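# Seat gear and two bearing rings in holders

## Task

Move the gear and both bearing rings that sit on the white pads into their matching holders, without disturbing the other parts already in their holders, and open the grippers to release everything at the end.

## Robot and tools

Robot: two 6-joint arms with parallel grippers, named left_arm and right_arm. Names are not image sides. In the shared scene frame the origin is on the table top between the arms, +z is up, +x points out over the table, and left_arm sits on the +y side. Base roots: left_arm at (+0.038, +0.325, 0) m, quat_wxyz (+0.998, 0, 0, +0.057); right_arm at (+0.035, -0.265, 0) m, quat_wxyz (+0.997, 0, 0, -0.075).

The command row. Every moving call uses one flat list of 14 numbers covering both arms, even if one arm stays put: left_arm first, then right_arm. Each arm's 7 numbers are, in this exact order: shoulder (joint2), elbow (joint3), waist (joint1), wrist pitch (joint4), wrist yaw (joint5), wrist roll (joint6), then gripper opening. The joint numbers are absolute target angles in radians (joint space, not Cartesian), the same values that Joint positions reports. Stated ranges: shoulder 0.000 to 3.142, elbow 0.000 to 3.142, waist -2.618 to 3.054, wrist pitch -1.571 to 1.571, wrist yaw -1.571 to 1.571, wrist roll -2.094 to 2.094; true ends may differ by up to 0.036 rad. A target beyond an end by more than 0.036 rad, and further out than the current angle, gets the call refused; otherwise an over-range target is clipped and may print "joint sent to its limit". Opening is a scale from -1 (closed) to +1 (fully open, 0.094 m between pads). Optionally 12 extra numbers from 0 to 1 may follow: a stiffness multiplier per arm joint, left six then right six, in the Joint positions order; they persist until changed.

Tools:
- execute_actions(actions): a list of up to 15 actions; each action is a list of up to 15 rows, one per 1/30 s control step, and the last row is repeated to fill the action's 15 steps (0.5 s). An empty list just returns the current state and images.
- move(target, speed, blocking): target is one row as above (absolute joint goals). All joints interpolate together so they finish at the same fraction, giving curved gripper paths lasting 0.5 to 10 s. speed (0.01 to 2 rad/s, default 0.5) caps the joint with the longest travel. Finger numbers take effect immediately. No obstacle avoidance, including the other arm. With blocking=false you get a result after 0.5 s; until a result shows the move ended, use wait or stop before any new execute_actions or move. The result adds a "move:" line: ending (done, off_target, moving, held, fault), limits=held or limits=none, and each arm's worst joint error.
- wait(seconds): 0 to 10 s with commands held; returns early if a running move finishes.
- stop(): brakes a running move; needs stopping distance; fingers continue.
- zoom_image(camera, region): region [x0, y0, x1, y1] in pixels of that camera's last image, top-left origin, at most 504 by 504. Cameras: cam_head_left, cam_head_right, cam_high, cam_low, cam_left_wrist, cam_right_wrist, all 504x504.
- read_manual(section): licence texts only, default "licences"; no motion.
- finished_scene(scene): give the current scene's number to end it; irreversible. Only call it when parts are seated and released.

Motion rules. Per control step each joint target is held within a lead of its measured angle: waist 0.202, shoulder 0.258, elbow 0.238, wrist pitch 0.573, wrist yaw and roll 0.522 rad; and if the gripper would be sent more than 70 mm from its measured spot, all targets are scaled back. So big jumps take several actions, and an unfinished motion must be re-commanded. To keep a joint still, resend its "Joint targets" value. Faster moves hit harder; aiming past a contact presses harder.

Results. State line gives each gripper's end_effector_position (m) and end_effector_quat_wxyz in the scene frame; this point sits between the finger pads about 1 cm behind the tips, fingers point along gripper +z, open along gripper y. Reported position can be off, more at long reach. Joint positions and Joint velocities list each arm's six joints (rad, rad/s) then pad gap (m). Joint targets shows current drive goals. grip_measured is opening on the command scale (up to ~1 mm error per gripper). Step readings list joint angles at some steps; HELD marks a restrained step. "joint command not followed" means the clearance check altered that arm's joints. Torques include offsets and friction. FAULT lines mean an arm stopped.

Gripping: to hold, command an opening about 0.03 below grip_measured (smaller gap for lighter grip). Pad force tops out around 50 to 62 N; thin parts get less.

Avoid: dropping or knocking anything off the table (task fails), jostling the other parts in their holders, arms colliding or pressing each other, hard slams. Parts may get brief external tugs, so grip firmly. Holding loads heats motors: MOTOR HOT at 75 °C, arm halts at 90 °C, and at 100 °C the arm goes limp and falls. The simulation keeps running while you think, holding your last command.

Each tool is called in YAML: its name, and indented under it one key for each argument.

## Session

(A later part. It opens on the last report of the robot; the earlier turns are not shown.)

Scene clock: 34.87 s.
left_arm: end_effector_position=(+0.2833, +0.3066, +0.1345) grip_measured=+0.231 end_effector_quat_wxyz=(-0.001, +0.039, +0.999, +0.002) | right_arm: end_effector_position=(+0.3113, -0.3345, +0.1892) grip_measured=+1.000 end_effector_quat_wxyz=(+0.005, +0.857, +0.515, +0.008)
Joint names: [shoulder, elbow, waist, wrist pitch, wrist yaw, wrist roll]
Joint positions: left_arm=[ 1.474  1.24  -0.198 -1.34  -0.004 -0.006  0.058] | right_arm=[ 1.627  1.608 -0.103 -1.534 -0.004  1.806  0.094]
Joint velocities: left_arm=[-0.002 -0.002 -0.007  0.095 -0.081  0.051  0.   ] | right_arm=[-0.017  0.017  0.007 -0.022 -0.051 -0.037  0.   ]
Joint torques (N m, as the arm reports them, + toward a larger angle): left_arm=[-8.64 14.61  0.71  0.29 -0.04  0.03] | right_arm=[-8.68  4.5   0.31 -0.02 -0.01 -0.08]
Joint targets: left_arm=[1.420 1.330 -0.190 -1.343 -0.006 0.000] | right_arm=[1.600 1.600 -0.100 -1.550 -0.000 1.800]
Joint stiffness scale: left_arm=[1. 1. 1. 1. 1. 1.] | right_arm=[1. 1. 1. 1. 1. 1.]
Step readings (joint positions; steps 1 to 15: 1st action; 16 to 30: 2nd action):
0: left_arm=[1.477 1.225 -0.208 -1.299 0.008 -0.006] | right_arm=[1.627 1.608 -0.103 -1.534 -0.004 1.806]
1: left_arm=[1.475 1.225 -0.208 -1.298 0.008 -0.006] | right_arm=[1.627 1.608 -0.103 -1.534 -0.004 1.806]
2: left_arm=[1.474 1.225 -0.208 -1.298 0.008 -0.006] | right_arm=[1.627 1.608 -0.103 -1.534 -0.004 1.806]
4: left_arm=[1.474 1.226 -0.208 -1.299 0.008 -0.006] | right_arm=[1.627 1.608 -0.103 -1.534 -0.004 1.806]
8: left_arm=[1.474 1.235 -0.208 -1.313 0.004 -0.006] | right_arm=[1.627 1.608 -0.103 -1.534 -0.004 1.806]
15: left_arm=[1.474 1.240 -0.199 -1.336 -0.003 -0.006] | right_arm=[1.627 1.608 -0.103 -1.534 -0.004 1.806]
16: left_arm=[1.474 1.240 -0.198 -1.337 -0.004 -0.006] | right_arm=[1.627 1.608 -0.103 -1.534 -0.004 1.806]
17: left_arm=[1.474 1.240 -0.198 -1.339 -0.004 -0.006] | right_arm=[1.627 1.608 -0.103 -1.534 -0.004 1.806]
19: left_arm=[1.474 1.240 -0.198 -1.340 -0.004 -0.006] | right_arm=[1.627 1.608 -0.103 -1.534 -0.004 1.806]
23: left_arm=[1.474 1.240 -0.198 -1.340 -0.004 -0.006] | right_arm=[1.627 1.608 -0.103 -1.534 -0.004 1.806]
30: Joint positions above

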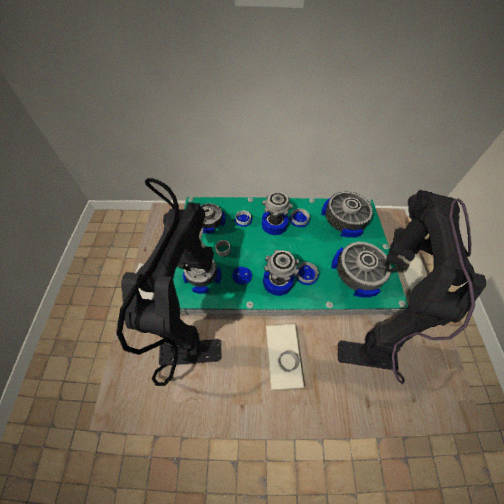

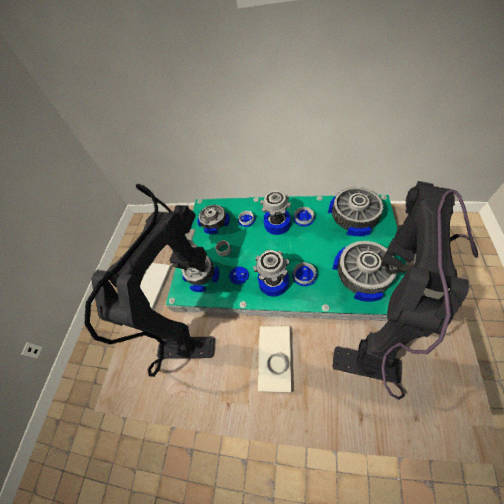

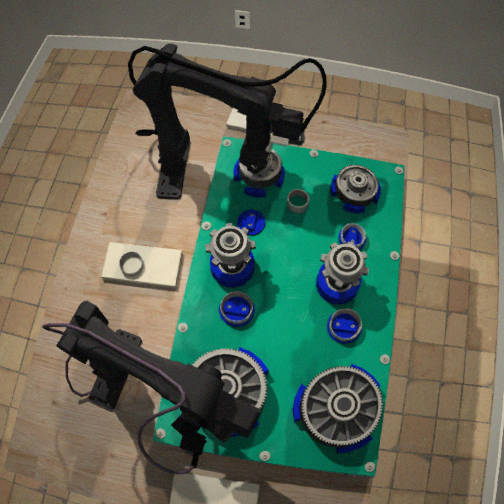

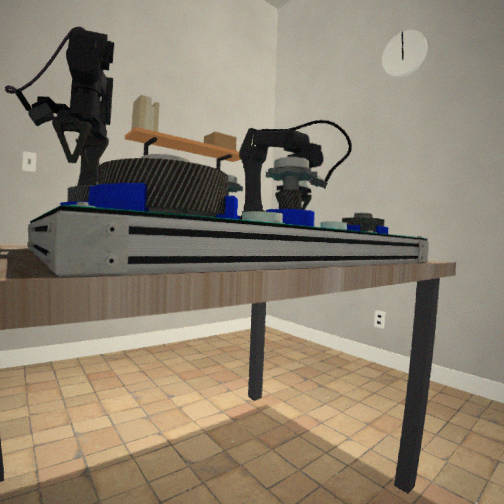

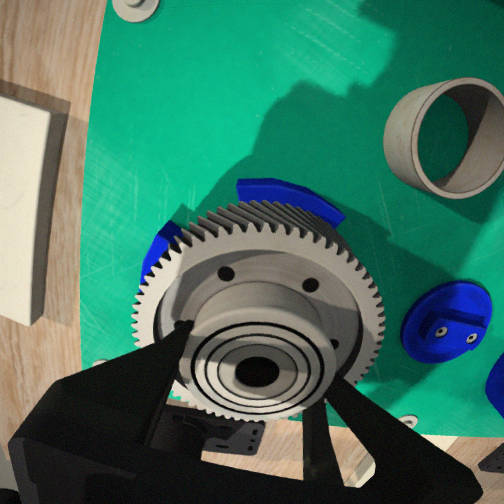

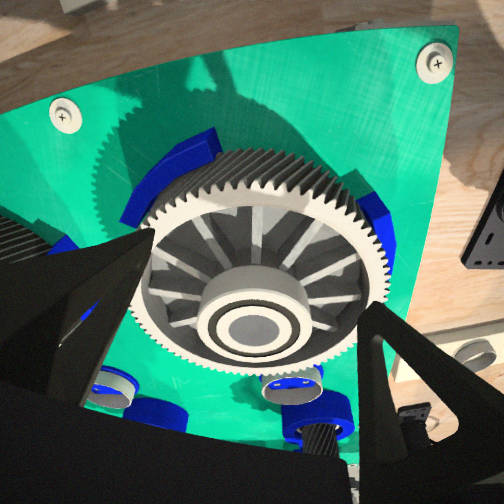

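execute_actions:
  actions:
    - [[1.42,1.31,-0.192,-1.33,-0.004,0,0.175,1.6,1.6,-0.1,-1.55,0,1.8,1],[1.42,1.295,-0.192,-1.322,-0.004,0,0.175,1.6,1.6,-0.1,-1.55,0,1.8,1],[1.42,1.287,-0.192,-1.32,-0.004,0,0.175,1.6,1.6,-0.1,-1.55,0,1.8,1],[1.42,1.285,-0.192,-1.32,-0.004,0,0.175,1.6,1.6,-0.1,-1.55,0,1.8,1],[1.42,1.282,-0.192,-1.317,-0.004,0,0.175,1.6,1.6,-0.1,-1.55,0,1.8,1],[1.42,1.279,-0.192,-1.314,-0.004,0,0.175,1.6,1.6,-0.1,-1.55,0,1.8,1],[1.42,1.276,-0.192,-1.311,-0.004,0,0.175,1.6,1.6,-0.1,-1.55,0,1.8,1],[1.42,1.273,-0.192,-1.308,-0.004,0,0.175,1.6,1.6,-0.1,-1.55,0,1.8,1],[1.42,1.27,-0.192,-1.305,-0.004,0,0.175,1.6,1.6,-0.1,-1.55,0,1.8,1],[1.42,1.267,-0.192,-1.302,-0.004,0,0.175,1.6,1.6,-0.1,-1.55,0,1.8,1],[1.42,1.264,-0.192,-1.299,-0.004,0,0.175,1.6,1.6,-0.1,-1.55,0,1.8,1],[1.42,1.261,-0.192,-1.296,-0.004,0,0.175,1.6,1.6,-0.1,-1.55,0,1.8,1],[1.42,1.258,-0.192,-1.293,-0.004,0,0.175,1.6,1.6,-0.1,-1.55,0,1.8,1],[1.42,1.255,-0.192,-1.29,-0.004,0,0.175,1.6,1.6,-0.1,-1.55,0,1.8,1],[1.42,1.252,-0.192,-1.287,-0.004,0,0.175,1.6,1.6,-0.1,-1.55,0,1.8,1]]
    - [[1.42,1.249,-0.192,-1.284,-0.004,0,0.175,1.6,1.6,-0.1,-1.55,0,1.8,1],[1.42,1.246,-0.192,-1.282,-0.004,0,0.175,1.6,1.6,-0.1,-1.55,0,1.8,1]]

zoom_image:
  camera: "cam_high"
  region: [210, 120, 320, 230]

zoom_image:
  camera: "cam_head_left"
  region: [160, 230, 250, 310]

Scene clock: 36.77 s.
left_arm: end_effector_position=(+0.2849, +0.3075, +0.1317) grip_measured=+0.231 end_effector_quat_wxyz=(+0.002, +0.039, +0.999, +0.005) | right_arm: end_effector_position=(+0.3113, -0.3345, +0.1892) grip_measured=+1.000 end_effector_quat_wxyz=(+0.005, +0.857, +0.515, +0.008)
Joint names: [shoulder, elbow, waist, wrist pitch, wrist yaw, wrist roll]
Joint positions: left_arm=[ 1.474  1.229 -0.198 -1.322 -0.01  -0.005  0.058] | right_arm=[ 1.627  1.608 -0.103 -1.534 -0.004  1.806  0.094]
Joint velocities: left_arm=[-0.012  0.007  0.007  0.022 -0.037  0.022  0.   ] | right_arm=[-0.002 -0.002 -0.017 -0.022 -0.007  0.022  0.   ]
Joint torques (N m, as the arm reports them, + toward a larger angle): left_arm=[-8.68  8.06  0.57  0.84  0.02  0.03] | right_arm=[-8.67  4.46  0.28 -0.01  0.   -0.08]
Joint targets: left_arm=[1.420 1.246 -0.192 -1.282 -0.004 0.000] | right_arm=[1.600 1.600 -0.100 -1.550 0.000 1.800]
Joint stiffness scale: left_arm=[1. 1. 1. 1. 1. 1.] | right_arm=[1. 1. 1. 1. 1. 1.]
Step readings (joint positions; steps 1 to 15: 1st action; 16 to 30: 2nd action):
0: left_arm=[1.474 1.240 -0.198 -1.340 -0.004 -0.006] | right_arm=[1.627 1.608 -0.103 -1.534 -0.004 1.806]
1: left_arm=[1.474 1.240 -0.198 -1.340 -0.004 -0.006] | right_arm=[1.627 1.608 -0.103 -1.534 -0.004 1.806]
2: left_arm=[1.474 1.240 -0.198 -1.340 -0.004 -0.006] | right_arm=[1.627 1.608 -0.103 -1.534 -0.004 1.806]
4: left_arm=[1.474 1.240 -0.198 -1.340 -0.004 -0.006] | right_arm=[1.627 1.608 -0.103 -1.534 -0.004 1.806]
8: left_arm=[1.474 1.240 -0.198 -1.339 -0.004 -0.006] | right_arm=[1.627 1.608 -0.103 -1.534 -0.004 1.806]
15: left_arm=[1.474 1.230 -0.198 -1.325 -0.007 -0.005] | right_arm=[1.627 1.608 -0.103 -1.534 -0.004 1.806]
16: left_arm=[1.474 1.230 -0.198 -1.324 -0.008 -0.005] | right_arm=[1.627 1.608 -0.103 -1.534 -0.004 1.806]
17: left_arm=[1.474 1.229 -0.198 -1.324 -0.008 -0.005] | right_arm=[1.627 1.608 -0.103 -1.534 -0.004 1.806]
19: left_arm=[1.474 1.229 -0.198 -1.323 -0.009 -0.005] | right_arm=[1.627 1.608 -0.103 -1.534 -0.004 1.806]
23: left_arm=[1.474 1.229 -0.198 -1.322 -0.010 -0.005] | right_arm=[1.627 1.608 -0.103 -1.534 -0.004 1.806]
30: Joint positions above

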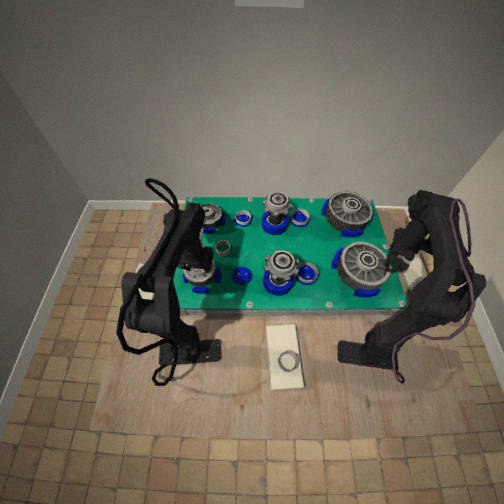

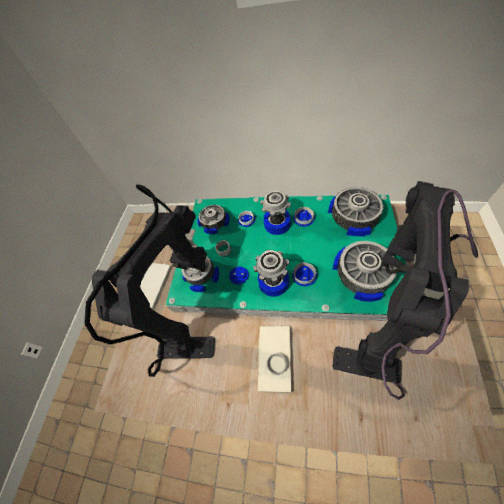

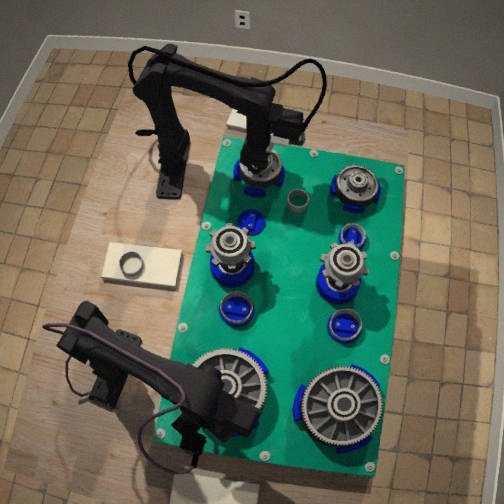

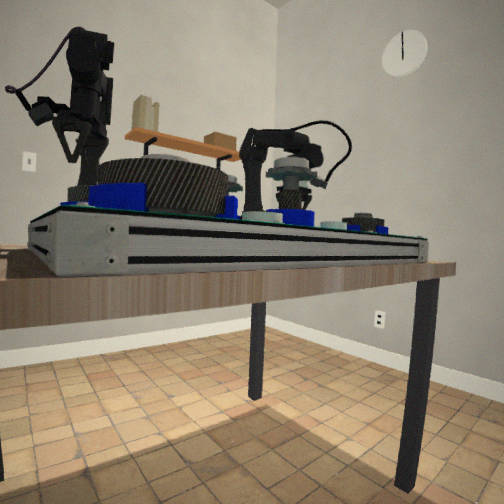

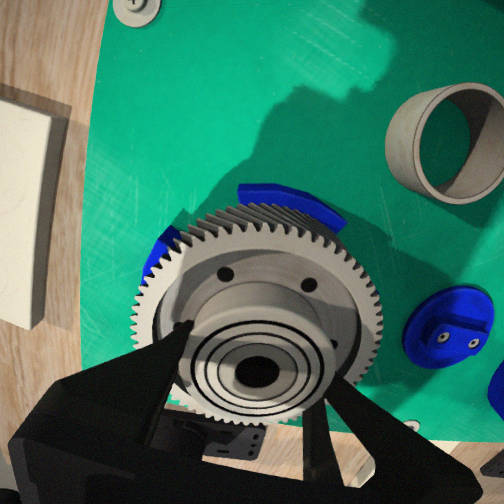

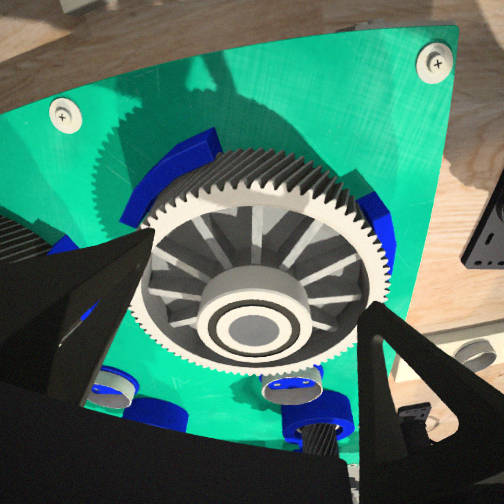

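Region (210, 120, 320, 230) of cam_high's 504x504 image, scaled by 4.582, with more detail than that image has.

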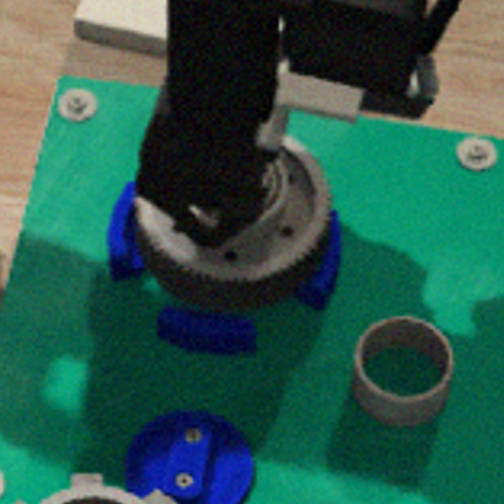

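Region (160, 230, 250, 310) of cam_head_left's 504x504 image, scaled by 5.600, with more detail than that image has.

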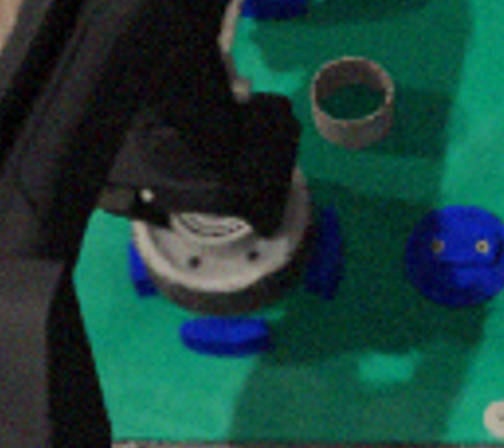

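execute_actions:
  actions:
    - [[1.42,1.28,-0.198,-1.31,0,0,0.175,1.6,1.6,-0.1,-1.55,0,1.8,1],[1.42,1.305,-0.2,-1.325,0,0,0.175,1.6,1.6,-0.1,-1.55,0,1.8,1],[1.42,1.32,-0.202,-1.335,0.002,0,0.175,1.6,1.6,-0.1,-1.55,0,1.8,1],[1.42,1.328,-0.204,-1.34,0.004,0,0.175,1.6,1.6,-0.1,-1.55,0,1.8,1],[1.42,1.328,-0.207,-1.343,0.005,0,0.175,1.6,1.6,-0.1,-1.55,0,1.8,1],[1.42,1.328,-0.21,-1.343,0.005,0,0.175,1.6,1.6,-0.1,-1.55,0,1.8,1],[1.42,1.328,-0.213,-1.343,0.005,0,0.175,1.6,1.6,-0.1,-1.55,0,1.8,1]]
    - [[1.42,1.328,-0.213,-1.343,0.005,0,0.175,1.6,1.6,-0.1,-1.55,0,1.8,1]]

Scene clock: 38.53 s.
left_arm: end_effector_position=(+0.2833, +0.3051, +0.1340) grip_measured=+0.231 end_effector_quat_wxyz=(-0.001, +0.042, +0.999, +0.002) | right_arm: end_effector_position=(+0.3113, -0.3345, +0.1892) grip_measured=+1.000 end_effector_quat_wxyz=(+0.005, +0.857, +0.515, +0.008)
Joint names: [shoulder, elbow, waist, wrist pitch, wrist yaw, wrist roll]
Joint positions: left_arm=[ 1.474  1.238 -0.204 -1.337 -0.003 -0.005  0.058] | right_arm=[ 1.627  1.608 -0.103 -1.534 -0.004  1.806  0.094]
Joint velocities: left_arm=[-0.012  0.002 -0.007 -0.022 -0.037  0.037 -0.001] | right_arm=[ 0.002 -0.002  0.012 -0.037 -0.051 -0.051  0.   ]
Joint torques (N m, as the arm reports them, + toward a larger angle): left_arm=[-8.68 14.61 -0.58  0.25  0.05  0.02] | right_arm=[-8.65  4.42  0.35 -0.02 -0.01 -0.08]
Joint targets: left_arm=[1.420 1.328 -0.213 -1.343 0.005 -0.000] | right_arm=[1.600 1.600 -0.100 -1.550 0.000 1.800]
Joint stiffness scale: left_arm=[1. 1. 1. 1. 1. 1.] | right_arm=[1. 1. 1. 1. 1. 1.]
Step readings (joint positions; steps 1 to 15: 1st action; 16 to 30: 2nd action):
0: left_arm=[1.474 1.229 -0.198 -1.322 -0.010 -0.005] | right_arm=[1.627 1.608 -0.103 -1.534 -0.004 1.806]
1: left_arm=[1.474 1.229 -0.198 -1.322 -0.010 -0.005] | right_arm=[1.627 1.608 -0.103 -1.534 -0.004 1.806]
2: left_arm=[1.474 1.229 -0.198 -1.323 -0.010 -0.005] | right_arm=[1.627 1.608 -0.103 -1.534 -0.004 1.806]
4: left_arm=[1.474 1.233 -0.198 -1.326 -0.009 -0.005] | right_arm=[1.627 1.608 -0.103 -1.534 -0.004 1.806]
8: left_arm=[1.474 1.237 -0.200 -1.333 -0.008 -0.005] | right_arm=[1.627 1.608 -0.103 -1.534 -0.004 1.806]
15: left_arm=[1.474 1.238 -0.204 -1.336 -0.003 -0.005] | right_arm=[1.627 1.608 -0.103 -1.534 -0.004 1.806]
16: left_arm=[1.474 1.238 -0.204 -1.336 -0.003 -0.005] | right_arm=[1.627 1.608 -0.103 -1.534 -0.004 1.806]
17: left_arm=[1.474 1.238 -0.204 -1.337 -0.003 -0.005] | right_arm=[1.627 1.608 -0.103 -1.534 -0.004 1.806]
19: left_arm=[1.474 1.238 -0.204 -1.337 -0.003 -0.005] | right_arm=[1.627 1.608 -0.103 -1.534 -0.004 1.806]
23: left_arm=[1.474 1.238 -0.204 -1.337 -0.003 -0.005] | right_arm=[1.627 1.608 -0.103 -1.534 -0.004 1.806]
30: Joint positions above

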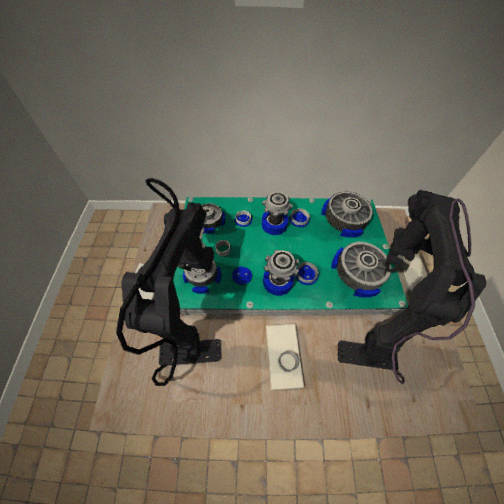

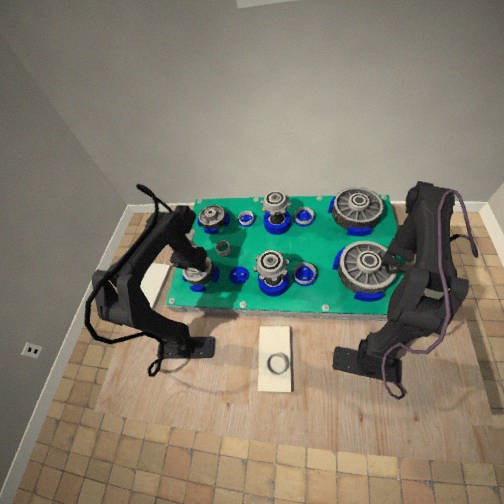

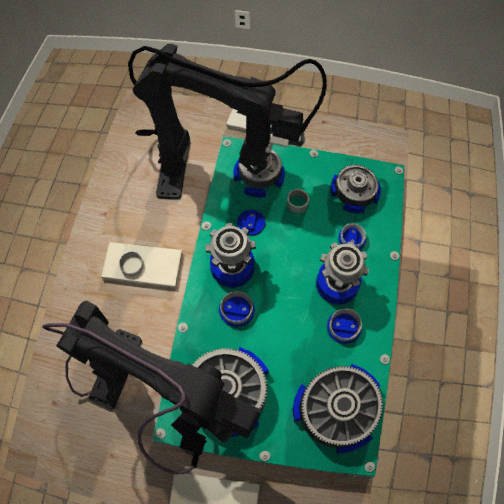

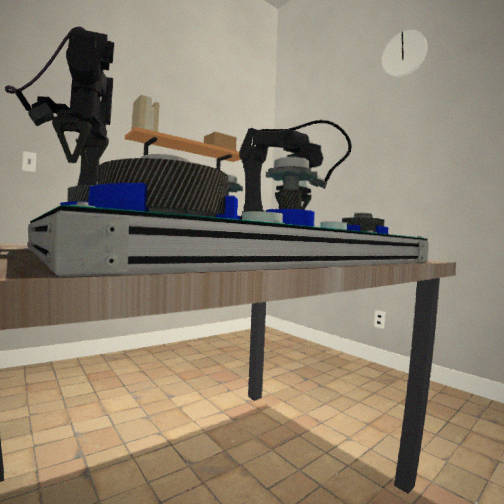

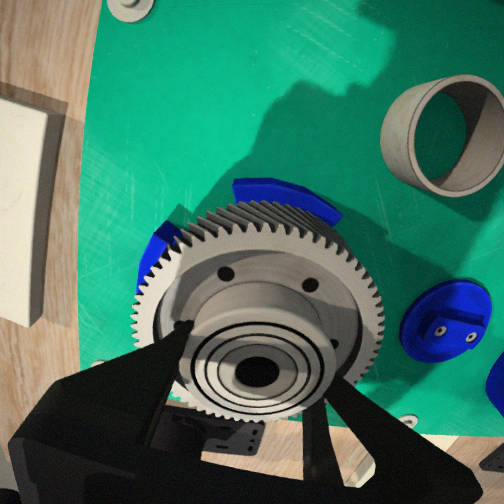

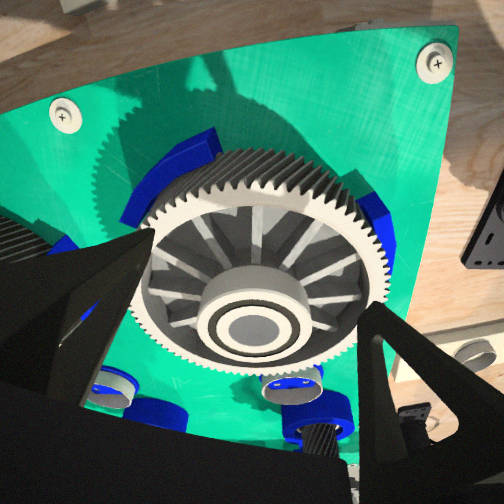

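execute_actions:
  actions:
    - [[1.42,1.31,-0.214,-1.33,0.008,0,0.175,1.6,1.6,-0.1,-1.55,0,1.8,1],[1.42,1.295,-0.214,-1.322,0.01,0,0.175,1.6,1.6,-0.1,-1.55,0,1.8,1],[1.42,1.285,-0.214,-1.32,0.01,0,0.175,1.6,1.6,-0.1,-1.55,0,1.8,1],[1.42,1.283,-0.214,-1.32,0.01,0,0.175,1.6,1.6,-0.1,-1.55,0,1.8,1],[1.42,1.281,-0.214,-1.318,0.01,0,0.175,1.6,1.6,-0.1,-1.55,0,1.8,1],[1.42,1.278,-0.214,-1.315,0.01,0,0.175,1.6,1.6,-0.1,-1.55,0,1.8,1],[1.42,1.275,-0.214,-1.312,0.01,0,0.175,1.6,1.6,-0.1,-1.55,0,1.8,1],[1.42,1.272,-0.214,-1.309,0.01,0,0.175,1.6,1.6,-0.1,-1.55,0,1.8,1],[1.42,1.269,-0.214,-1.306,0.01,0,0.175,1.6,1.6,-0.1,-1.55,0,1.8,1],[1.42,1.266,-0.214,-1.303,0.01,0,0.175,1.6,1.6,-0.1,-1.55,0,1.8,1],[1.42,1.263,-0.214,-1.3,0.01,0,0.175,1.6,1.6,-0.1,-1.55,0,1.8,1],[1.42,1.26,-0.214,-1.297,0.01,0,0.175,1.6,1.6,-0.1,-1.55,0,1.8,1],[1.42,1.257,-0.214,-1.294,0.01,0,0.175,1.6,1.6,-0.1,-1.55,0,1.8,1],[1.42,1.254,-0.214,-1.291,0.01,0,0.175,1.6,1.6,-0.1,-1.55,0,1.8,1],[1.42,1.251,-0.214,-1.288,0.01,0,0.175,1.6,1.6,-0.1,-1.55,0,1.8,1]]
    - [[1.42,1.248,-0.214,-1.285,0.01,0,0.175,1.6,1.6,-0.1,-1.55,0,1.8,1],[1.42,1.245,-0.214,-1.283,0.01,0,0.175,1.6,1.6,-0.1,-1.55,0,1.8,1]]

zoom_image:
  camera: "cam_high"
  region: [210, 120, 320, 230]

zoom_image:
  camera: "cam_head_left"
  region: [160, 230, 250, 310]

Scene clock: 40.47 s.
left_arm: end_effector_position=(+0.2819, +0.3047, +0.1302) grip_measured=+0.231 end_effector_quat_wxyz=(-0.004, +0.043, +0.999, +0.000) | right_arm: end_effector_position=(+0.3113, -0.3345, +0.1892) grip_measured=+1.000 end_effector_quat_wxyz=(+0.005, +0.857, +0.515, +0.008)
Joint names: [shoulder, elbow, waist, wrist pitch, wrist yaw, wrist roll]
Joint positions: left_arm=[ 1.474  1.223 -0.204 -1.327 -0.001 -0.004  0.058] | right_arm=[ 1.627  1.608 -0.103 -1.534 -0.004  1.806  0.094]
Joint velocities: left_arm=[ 0.007 -0.012 -0.002  0.007  0.022 -0.022 -0.   ] | right_arm=[-0.012 -0.007  0.017 -0.007  0.007 -0.022  0.   ]
Joint torques (N m, as the arm reports them, + toward a larger angle): left_arm=[-8.67  8.46 -0.7   0.87  0.06  0.02] | right_arm=[-8.61  4.43  0.3  -0.02  0.   -0.07]
Joint targets: left_arm=[1.420 1.245 -0.214 -1.283 0.010 -0.000] | right_arm=[1.600 1.600 -0.100 -1.550 -0.000 1.800]
Joint stiffness scale: left_arm=[1. 1. 1. 1. 1. 1.] | right_arm=[1. 1. 1. 1. 1. 1.]
Step readings (joint positions; steps 1 to 15: 1st action; 16 to 30: 2nd action):
0: left_arm=[1.474 1.238 -0.204 -1.337 -0.003 -0.005] | right_arm=[1.627 1.608 -0.103 -1.534 -0.004 1.806]
1: left_arm=[1.474 1.238 -0.204 -1.337 -0.003 -0.005] | right_arm=[1.627 1.608 -0.103 -1.534 -0.004 1.806]
2: left_arm=[1.474 1.238 -0.204 -1.337 -0.003 -0.005] | right_arm=[1.627 1.608 -0.103 -1.534 -0.004 1.806]
4: left_arm=[1.474 1.238 -0.204 -1.337 -0.003 -0.005] | right_arm=[1.627 1.608 -0.103 -1.534 -0.004 1.806]
8: left_arm=[1.474 1.238 -0.204 -1.337 -0.002 -0.005] | right_arm=[1.627 1.608 -0.103 -1.534 -0.004 1.806]
15: left_arm=[1.474 1.223 -0.204 -1.327 -0.001 -0.004] | right_arm=[1.627 1.608 -0.103 -1.534 -0.004 1.806]
16: left_arm=[1.474 1.223 -0.204 -1.327 -0.001 -0.004] | right_arm=[1.627 1.608 -0.103 -1.534 -0.004 1.806]
17: left_arm=[1.474 1.223 -0.204 -1.327 -0.001 -0.004] | right_arm=[1.627 1.608 -0.103 -1.534 -0.004 1.806]
19: left_arm=[1.474 1.223 -0.204 -1.327 -0.001 -0.004] | right_arm=[1.627 1.608 -0.103 -1.534 -0.004 1.806]
23: left_arm=[1.474 1.223 -0.204 -1.327 -0.001 -0.004] | right_arm=[1.627 1.608 -0.103 -1.534 -0.004 1.806]
30: Joint positions above

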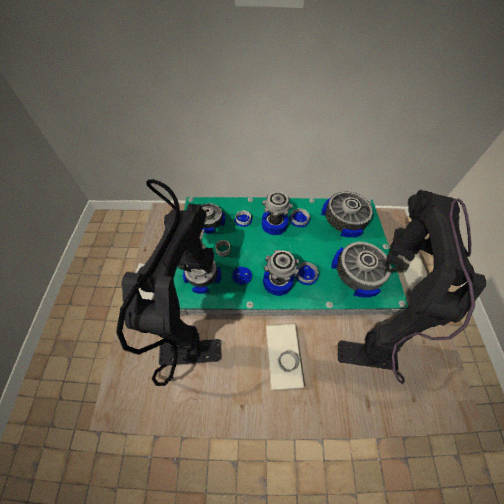

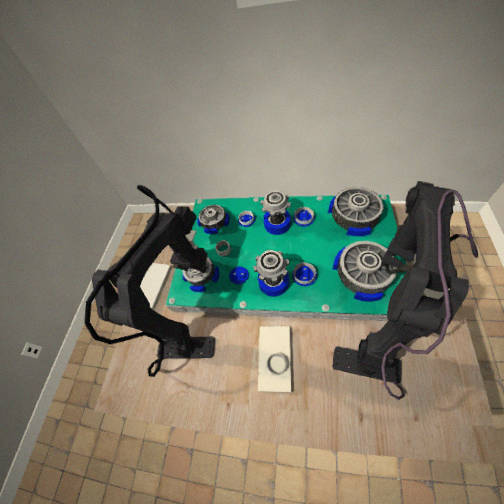

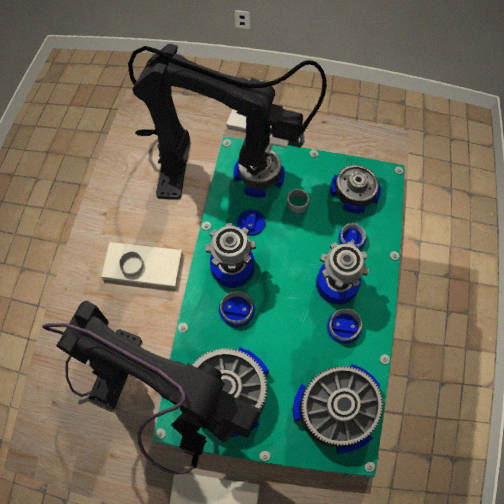

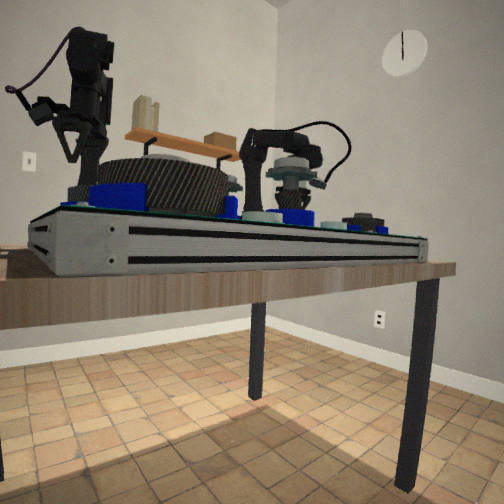

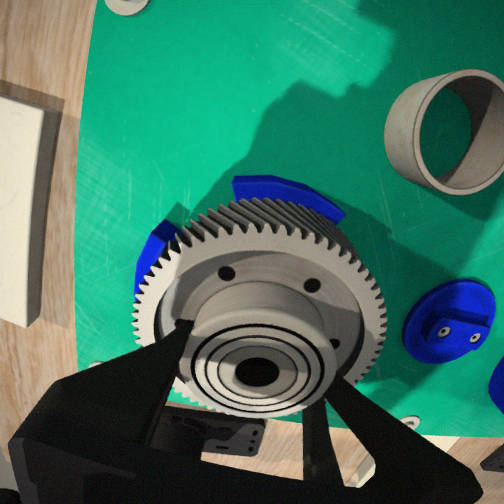

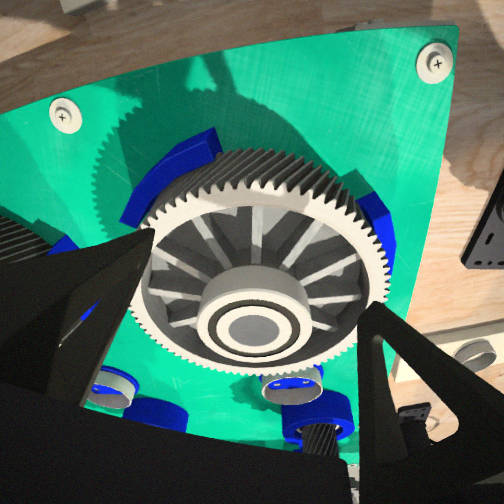

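Region (210, 120, 320, 230) of cam_high's 504x504 image, scaled by 4.582, with more detail than that image has.

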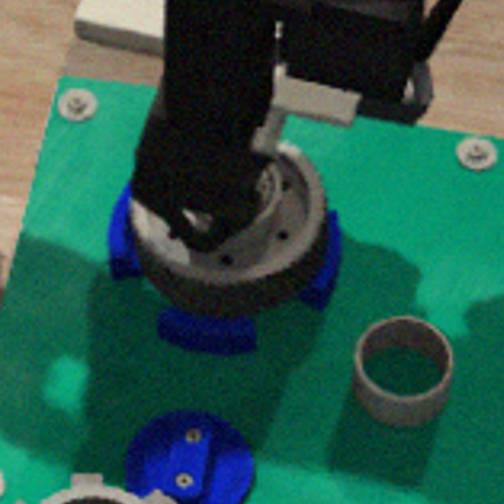

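Region (160, 230, 250, 310) of cam_head_left's 504x504 image, scaled by 5.600, with more detail than that image has.

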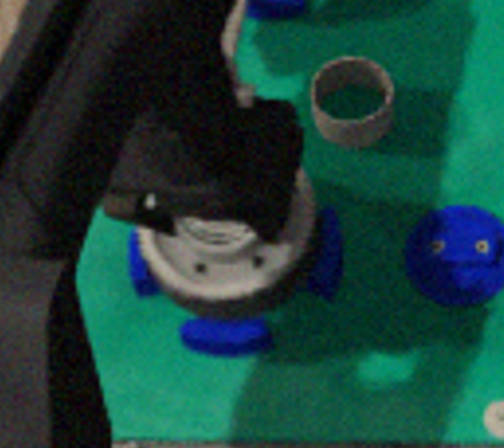

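execute_actions:
  actions:
    - [[1.42,1.27,-0.214,-1.283,0.01,0,0.175,1.6,1.6,-0.1,-1.55,0,1.8,1],[1.42,1.27,-0.214,-1.283,0.01,0,0.175,1.6,1.6,-0.1,-1.55,0,1.8,1],[1.42,1.27,-0.214,-1.281,0.01,0,0.175,1.6,1.6,-0.1,-1.55,0,1.8,1],[1.42,1.27,-0.214,-1.279,0.01,0,0.175,1.6,1.6,-0.1,-1.55,0,1.8,1],[1.42,1.27,-0.214,-1.277,0.01,0,0.175,1.6,1.6,-0.1,-1.55,0,1.8,1],[1.42,1.265,-0.214,-1.275,0.01,0,0.175,1.6,1.6,-0.1,-1.55,0,1.8,1],[1.42,1.26,-0.214,-1.275,0.01,0,0.175,1.6,1.6,-0.1,-1.55,0,1.8,1],[1.42,1.255,-0.214,-1.275,0.01,0,0.175,1.6,1.6,-0.1,-1.55,0,1.8,1],[1.42,1.25,-0.214,-1.275,0.01,0,0.175,1.6,1.6,-0.1,-1.55,0,1.8,1],[1.42,1.245,-0.214,-1.275,0.01,0,0.175,1.6,1.6,-0.1,-1.55,0,1.8,1]]

Scene clock: 41.73 s.
left_arm: end_effector_position=(+0.2819, +0.3047, +0.1302) grip_measured=+0.231 end_effector_quat_wxyz=(-0.004, +0.043, +0.999, +0.000) | right_arm: end_effector_position=(+0.3113, -0.3345, +0.1892) grip_measured=+1.000 end_effector_quat_wxyz=(+0.005, +0.857, +0.515, +0.008)
Joint names: [shoulder, elbow, waist, wrist pitch, wrist yaw, wrist roll]
Joint positions: left_arm=[ 1.474  1.223 -0.204 -1.327 -0.001 -0.004  0.058] | right_arm=[ 1.627  1.608 -0.103 -1.534 -0.004  1.806  0.094]
Joint velocities: left_arm=[-0.012  0.002 -0.032  0.007 -0.007 -0.007  0.   ] | right_arm=[ 0.002 -0.002 -0.007 -0.037 -0.081 -0.022  0.   ]
Joint torques (N m, as the arm reports them, + toward a larger angle): left_arm=[-8.68  8.46 -0.81  0.95  0.06  0.01] | right_arm=[-8.68  4.51  0.32 -0.03  0.   -0.08]
Joint targets: left_arm=[1.420 1.245 -0.214 -1.275 0.010 -0.000] | right_arm=[1.600 1.600 -0.100 -1.550 0.000 1.800]
Joint stiffness scale: left_arm=[1. 1. 1. 1. 1. 1.] | right_arm=[1. 1. 1. 1. 1. 1.]
Step readings (joint positions):
0: left_arm=[1.474 1.223 -0.204 -1.327 -0.001 -0.004] | right_arm=[1.627 1.608 -0.103 -1.534 -0.004 1.806]
1: left_arm=[1.474 1.223 -0.204 -1.327 -0.001 -0.004] | right_arm=[1.627 1.608 -0.103 -1.534 -0.004 1.806]
2: left_arm=[1.474 1.223 -0.204 -1.327 -0.001 -0.004] | right_arm=[1.627 1.608 -0.103 -1.534 -0.004 1.806]
4: left_arm=[1.474 1.223 -0.204 -1.327 -0.001 -0.004] | right_arm=[1.627 1.608 -0.103 -1.534 -0.004 1.806]
8: left_arm=[1.474 1.223 -0.204 -1.327 -0.001 -0.004] | right_arm=[1.627 1.608 -0.103 -1.534 -0.004 1.806]
15: Joint positions above

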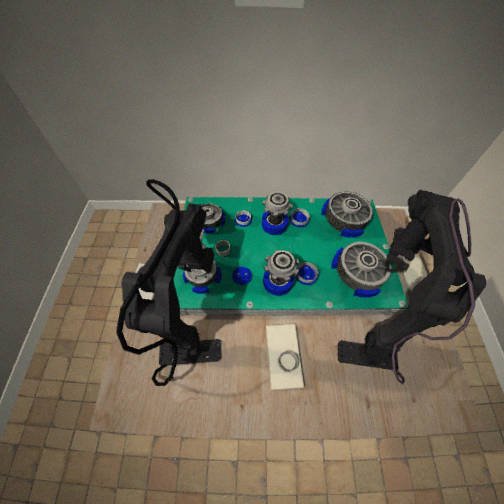

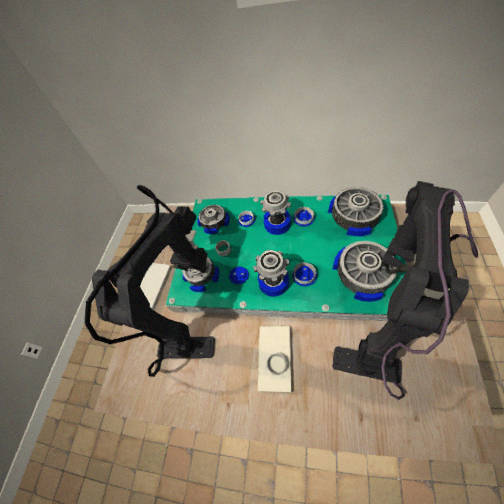

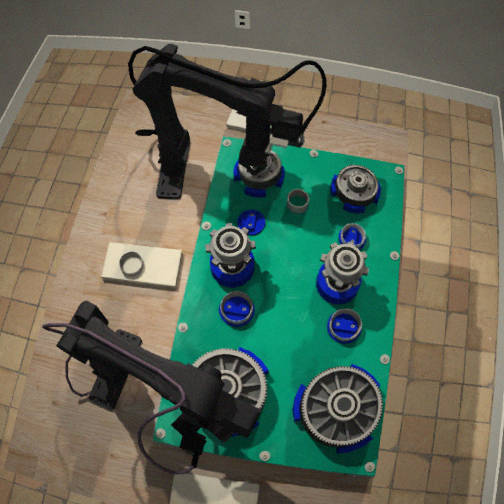

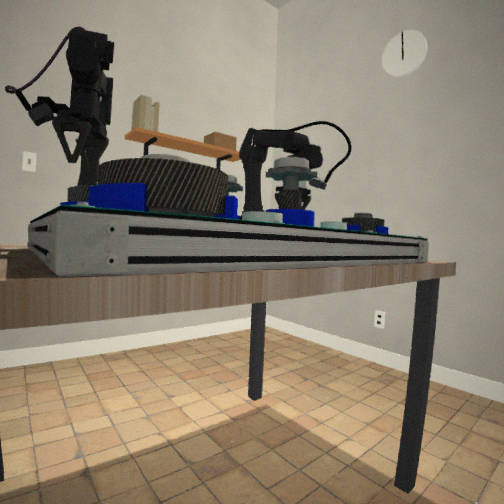

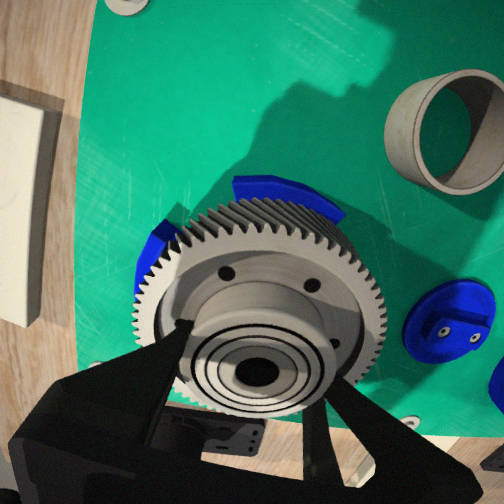

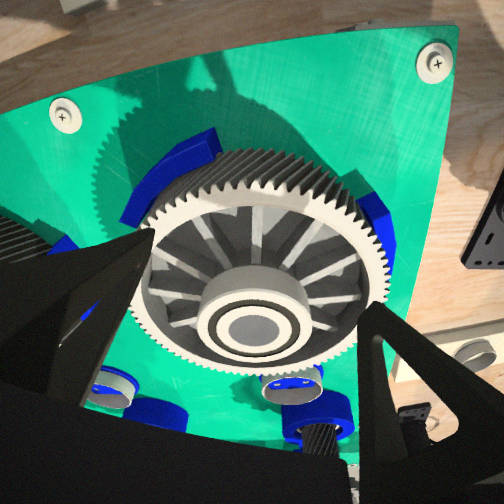

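execute_actions:
  actions: []

Scene clock: 43.30 s.
left_arm: end_effector_position=(+0.2819, +0.3047, +0.1302) grip_measured=+0.231 end_effector_quat_wxyz=(-0.004, +0.043, +0.999, +0.000) | right_arm: end_effector_position=(+0.3113, -0.3345, +0.1892) grip_measured=+1.000 end_effector_quat_wxyz=(+0.005, +0.857, +0.515, +0.008)
Joint names: [shoulder, elbow, waist, wrist pitch, wrist yaw, wrist roll]
Joint positions: left_arm=[ 1.474  1.223 -0.204 -1.327 -0.001 -0.004  0.058] | right_arm=[ 1.627  1.608 -0.103 -1.534 -0.004  1.806  0.094]
Joint velocities: left_arm=[ 0.002  0.012  0.017 -0.022  0.022 -0.022 -0.001] | right_arm=[-0.007 -0.032 -0.012 -0.051 -0.037  0.051  0.   ]
Joint torques (N m, as the arm reports them, + toward a larger angle): left_arm=[-8.68  8.51 -0.79  0.96  0.08  0.02] | right_arm=[-8.62  4.45  0.26 -0.03 -0.01 -0.08]
Joint targets: left_arm=[1.420 1.245 -0.214 -1.275 0.010 -0.000] | right_arm=[1.600 1.600 -0.100 -1.550 0.000 1.800]
Joint stiffness scale: left_arm=[1. 1. 1. 1. 1. 1.] | right_arm=[1. 1. 1. 1. 1. 1.]

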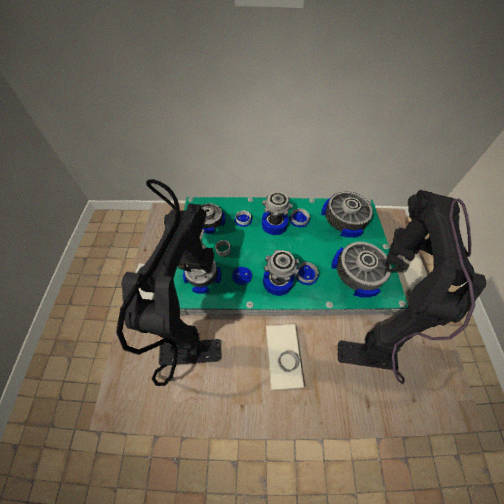

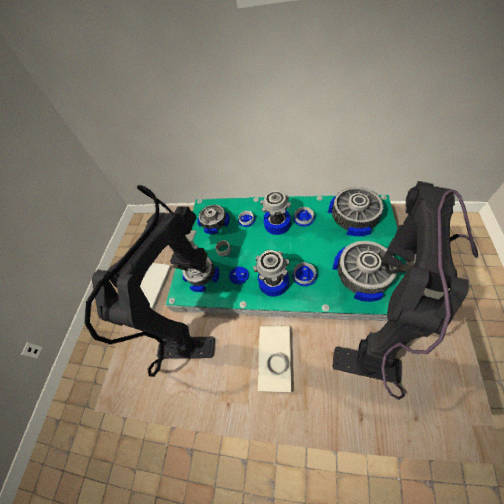

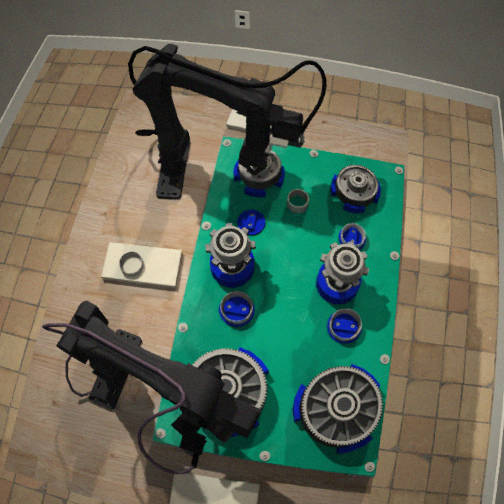

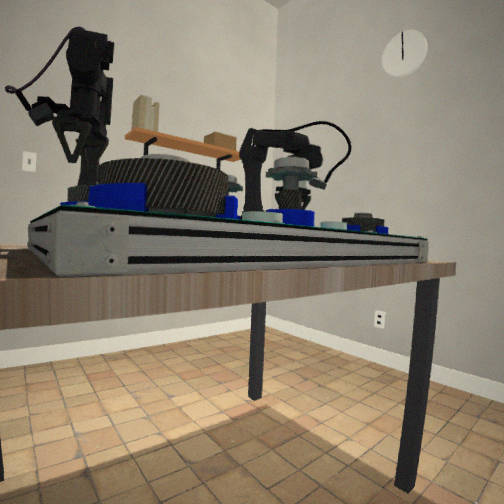

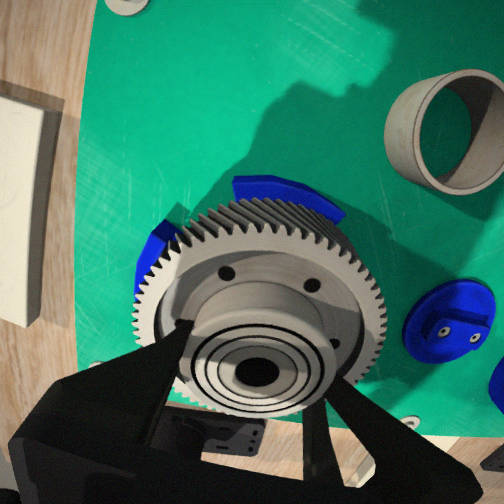

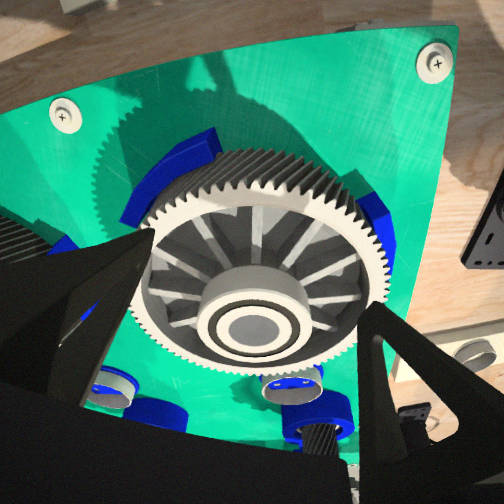

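execute_actions:
  actions:
    - [[1.42,1.245,-0.214,-1.30,0.01,0,0.3,1.6,1.6,-0.1,-1.55,0,1.8,1],[1.42,1.245,-0.214,-1.30,0.01,0,0.4,1.6,1.6,-0.1,-1.55,0,1.8,1],[1.43,1.24,-0.214,-1.31,0.01,0,0.6,1.6,1.6,-0.1,-1.55,0,1.8,1]]
    - [[1.44,1.30,-0.214,-1.36,0.0,0,0.6,1.6,1.6,-0.1,-1.55,0,1.8,1]]

zoom_image:
  camera: "cam_left_wrist"
  region: [100, 140, 420, 460]

zoom_image:
  camera: "cam_head_left"
  region: [160, 230, 260, 310]

Scene clock: 45.27 s.
left_arm: end_effector_position=(+0.2881, +0.3035, +0.1467) grip_measured=+0.599 end_effector_quat_wxyz=(+0.021, +0.043, +0.999, -0.003) | right_arm: end_effector_position=(+0.3113, -0.3345, +0.1892) grip_measured=+1.000 end_effector_quat_wxyz=(+0.005, +0.857, +0.515, +0.008)
Joint names: [shoulder, elbow, waist, wrist pitch, wrist yaw, wrist roll]
Joint positions: left_arm=[ 1.453  1.269 -0.204 -1.345  0.003 -0.004  0.075] | right_arm=[ 1.627  1.608 -0.103 -1.534 -0.004  1.806  0.094]
Joint velocities: left_arm=[-0.002  0.002  0.012 -0.066  0.007 -0.037 -0.001] | right_arm=[ 0.002 -0.012 -0.017 -0.051  0.037  0.022  0.   ]
Joint torques (N m, as the arm reports them, + toward a larger angle): left_arm=[-5.52  9.44 -0.67  0.27 -0.05  0.03] | right_arm=[-8.69  4.48  0.29 -0.03 -0.02 -0.1 ]
Joint targets: left_arm=[1.440 1.300 -0.214 -1.360 -0.000 0.000] | right_arm=[1.600 1.600 -0.100 -1.550 0.000 1.800]
Joint stiffness scale: left_arm=[1. 1. 1. 1. 1. 1.] | right_arm=[1. 1. 1. 1. 1. 1.]
Step readings (joint positions; steps 1 to 15: 1st action; 16 to 30: 2nd action):
0: left_arm=[1.474 1.223 -0.204 -1.327 -0.001 -0.004] | right_arm=[1.627 1.608 -0.103 -1.534 -0.004 1.806]
1: left_arm=[1.474 1.223 -0.204 -1.327 -0.001 -0.004] | right_arm=[1.627 1.608 -0.103 -1.534 -0.004 1.806]
2: left_arm=[1.473 1.223 -0.204 -1.327 -0.003 -0.004] | right_arm=[1.627 1.608 -0.103 -1.534 -0.004 1.806]
4: left_arm=[1.462 1.223 -0.204 -1.323 -0.001 -0.004] | right_arm=[1.627 1.608 -0.103 -1.534 -0.004 1.806]
8: left_arm=[1.453 1.223 -0.204 -1.323 0.002 -0.004] | right_arm=[1.627 1.608 -0.103 -1.534 -0.004 1.806]
15: left_arm=[1.453 1.223 -0.204 -1.323 0.003 -0.004] | right_arm=[1.627 1.608 -0.103 -1.534 -0.004 1.806]
16: left_arm=[1.453 1.228 -0.204 -1.329 0.003 -0.004] | right_arm=[1.627 1.608 -0.103 -1.534 -0.004 1.806]
17: left_arm=[1.453 1.238 -0.204 -1.335 0.003 -0.004] | right_arm=[1.627 1.608 -0.103 -1.534 -0.004 1.806]
19: left_arm=[1.453 1.260 -0.204 -1.340 0.003 -0.004] | right_arm=[1.627 1.608 -0.103 -1.534 -0.004 1.806]
23: left_arm=[1.453 1.269 -0.204 -1.341 0.003 -0.004] | right_arm=[1.627 1.608 -0.103 -1.534 -0.004 1.806]
30: Joint positions above

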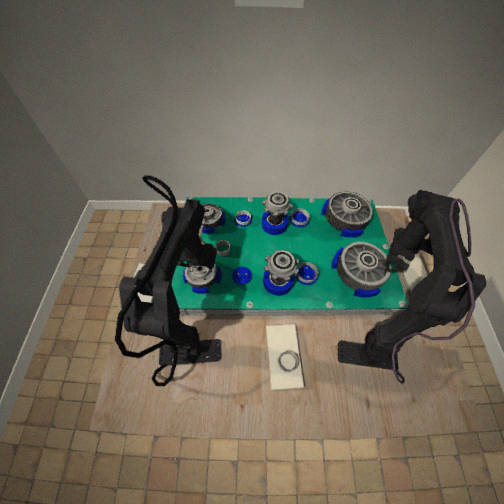

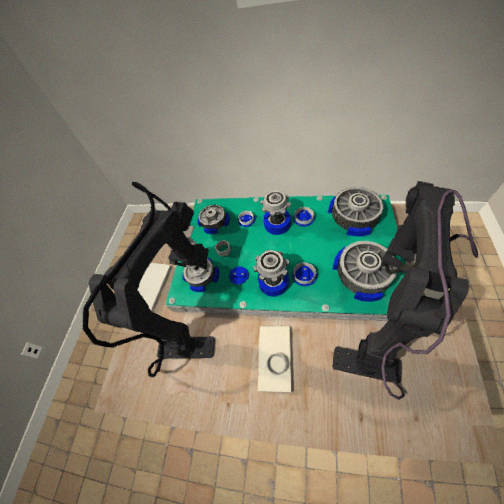

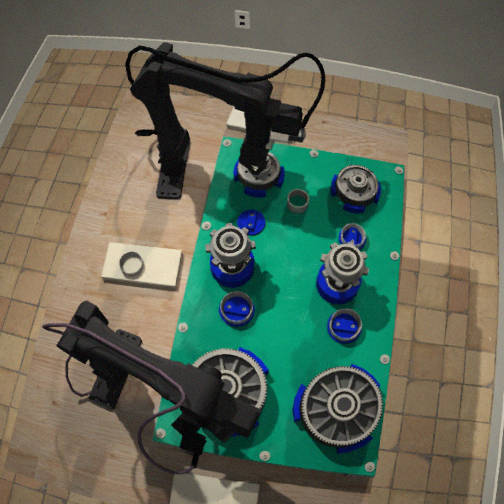

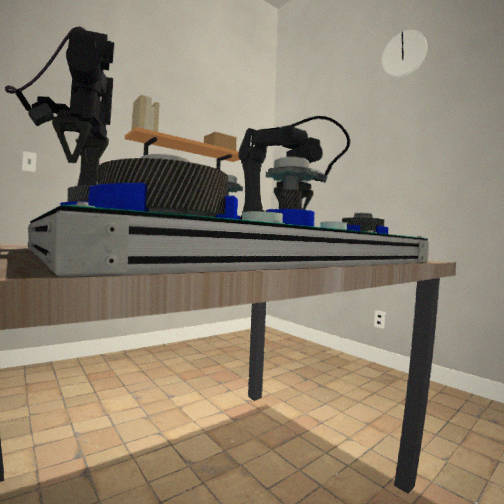

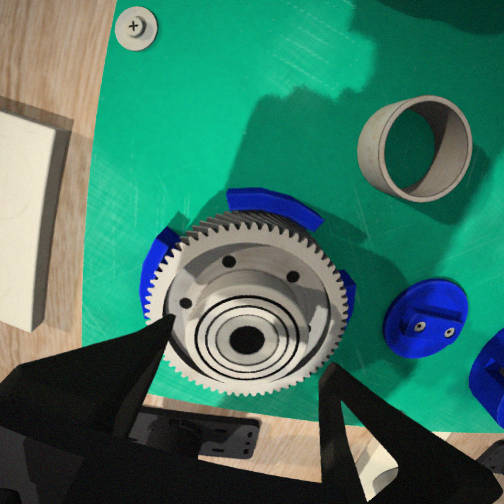

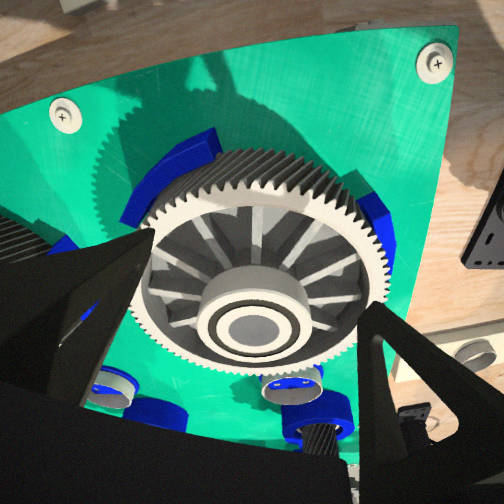

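Region (100, 140, 420, 460) of cam_left_wrist's 504x504 image, scaled by 1.575, with more detail than that image has.

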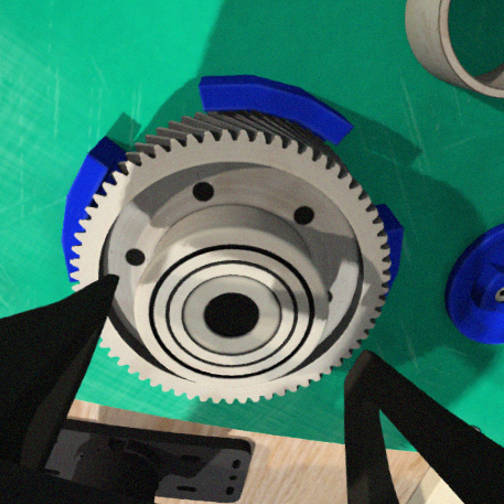

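Region (160, 230, 260, 310) of cam_head_left's 504x504 image, scaled by 5.040, with more detail than that image has; it fills the top 403 rows of this view, and the rest is white.

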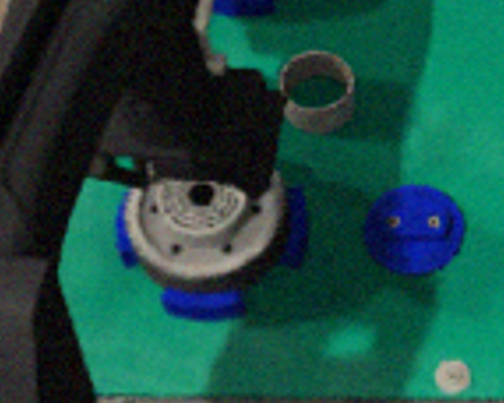

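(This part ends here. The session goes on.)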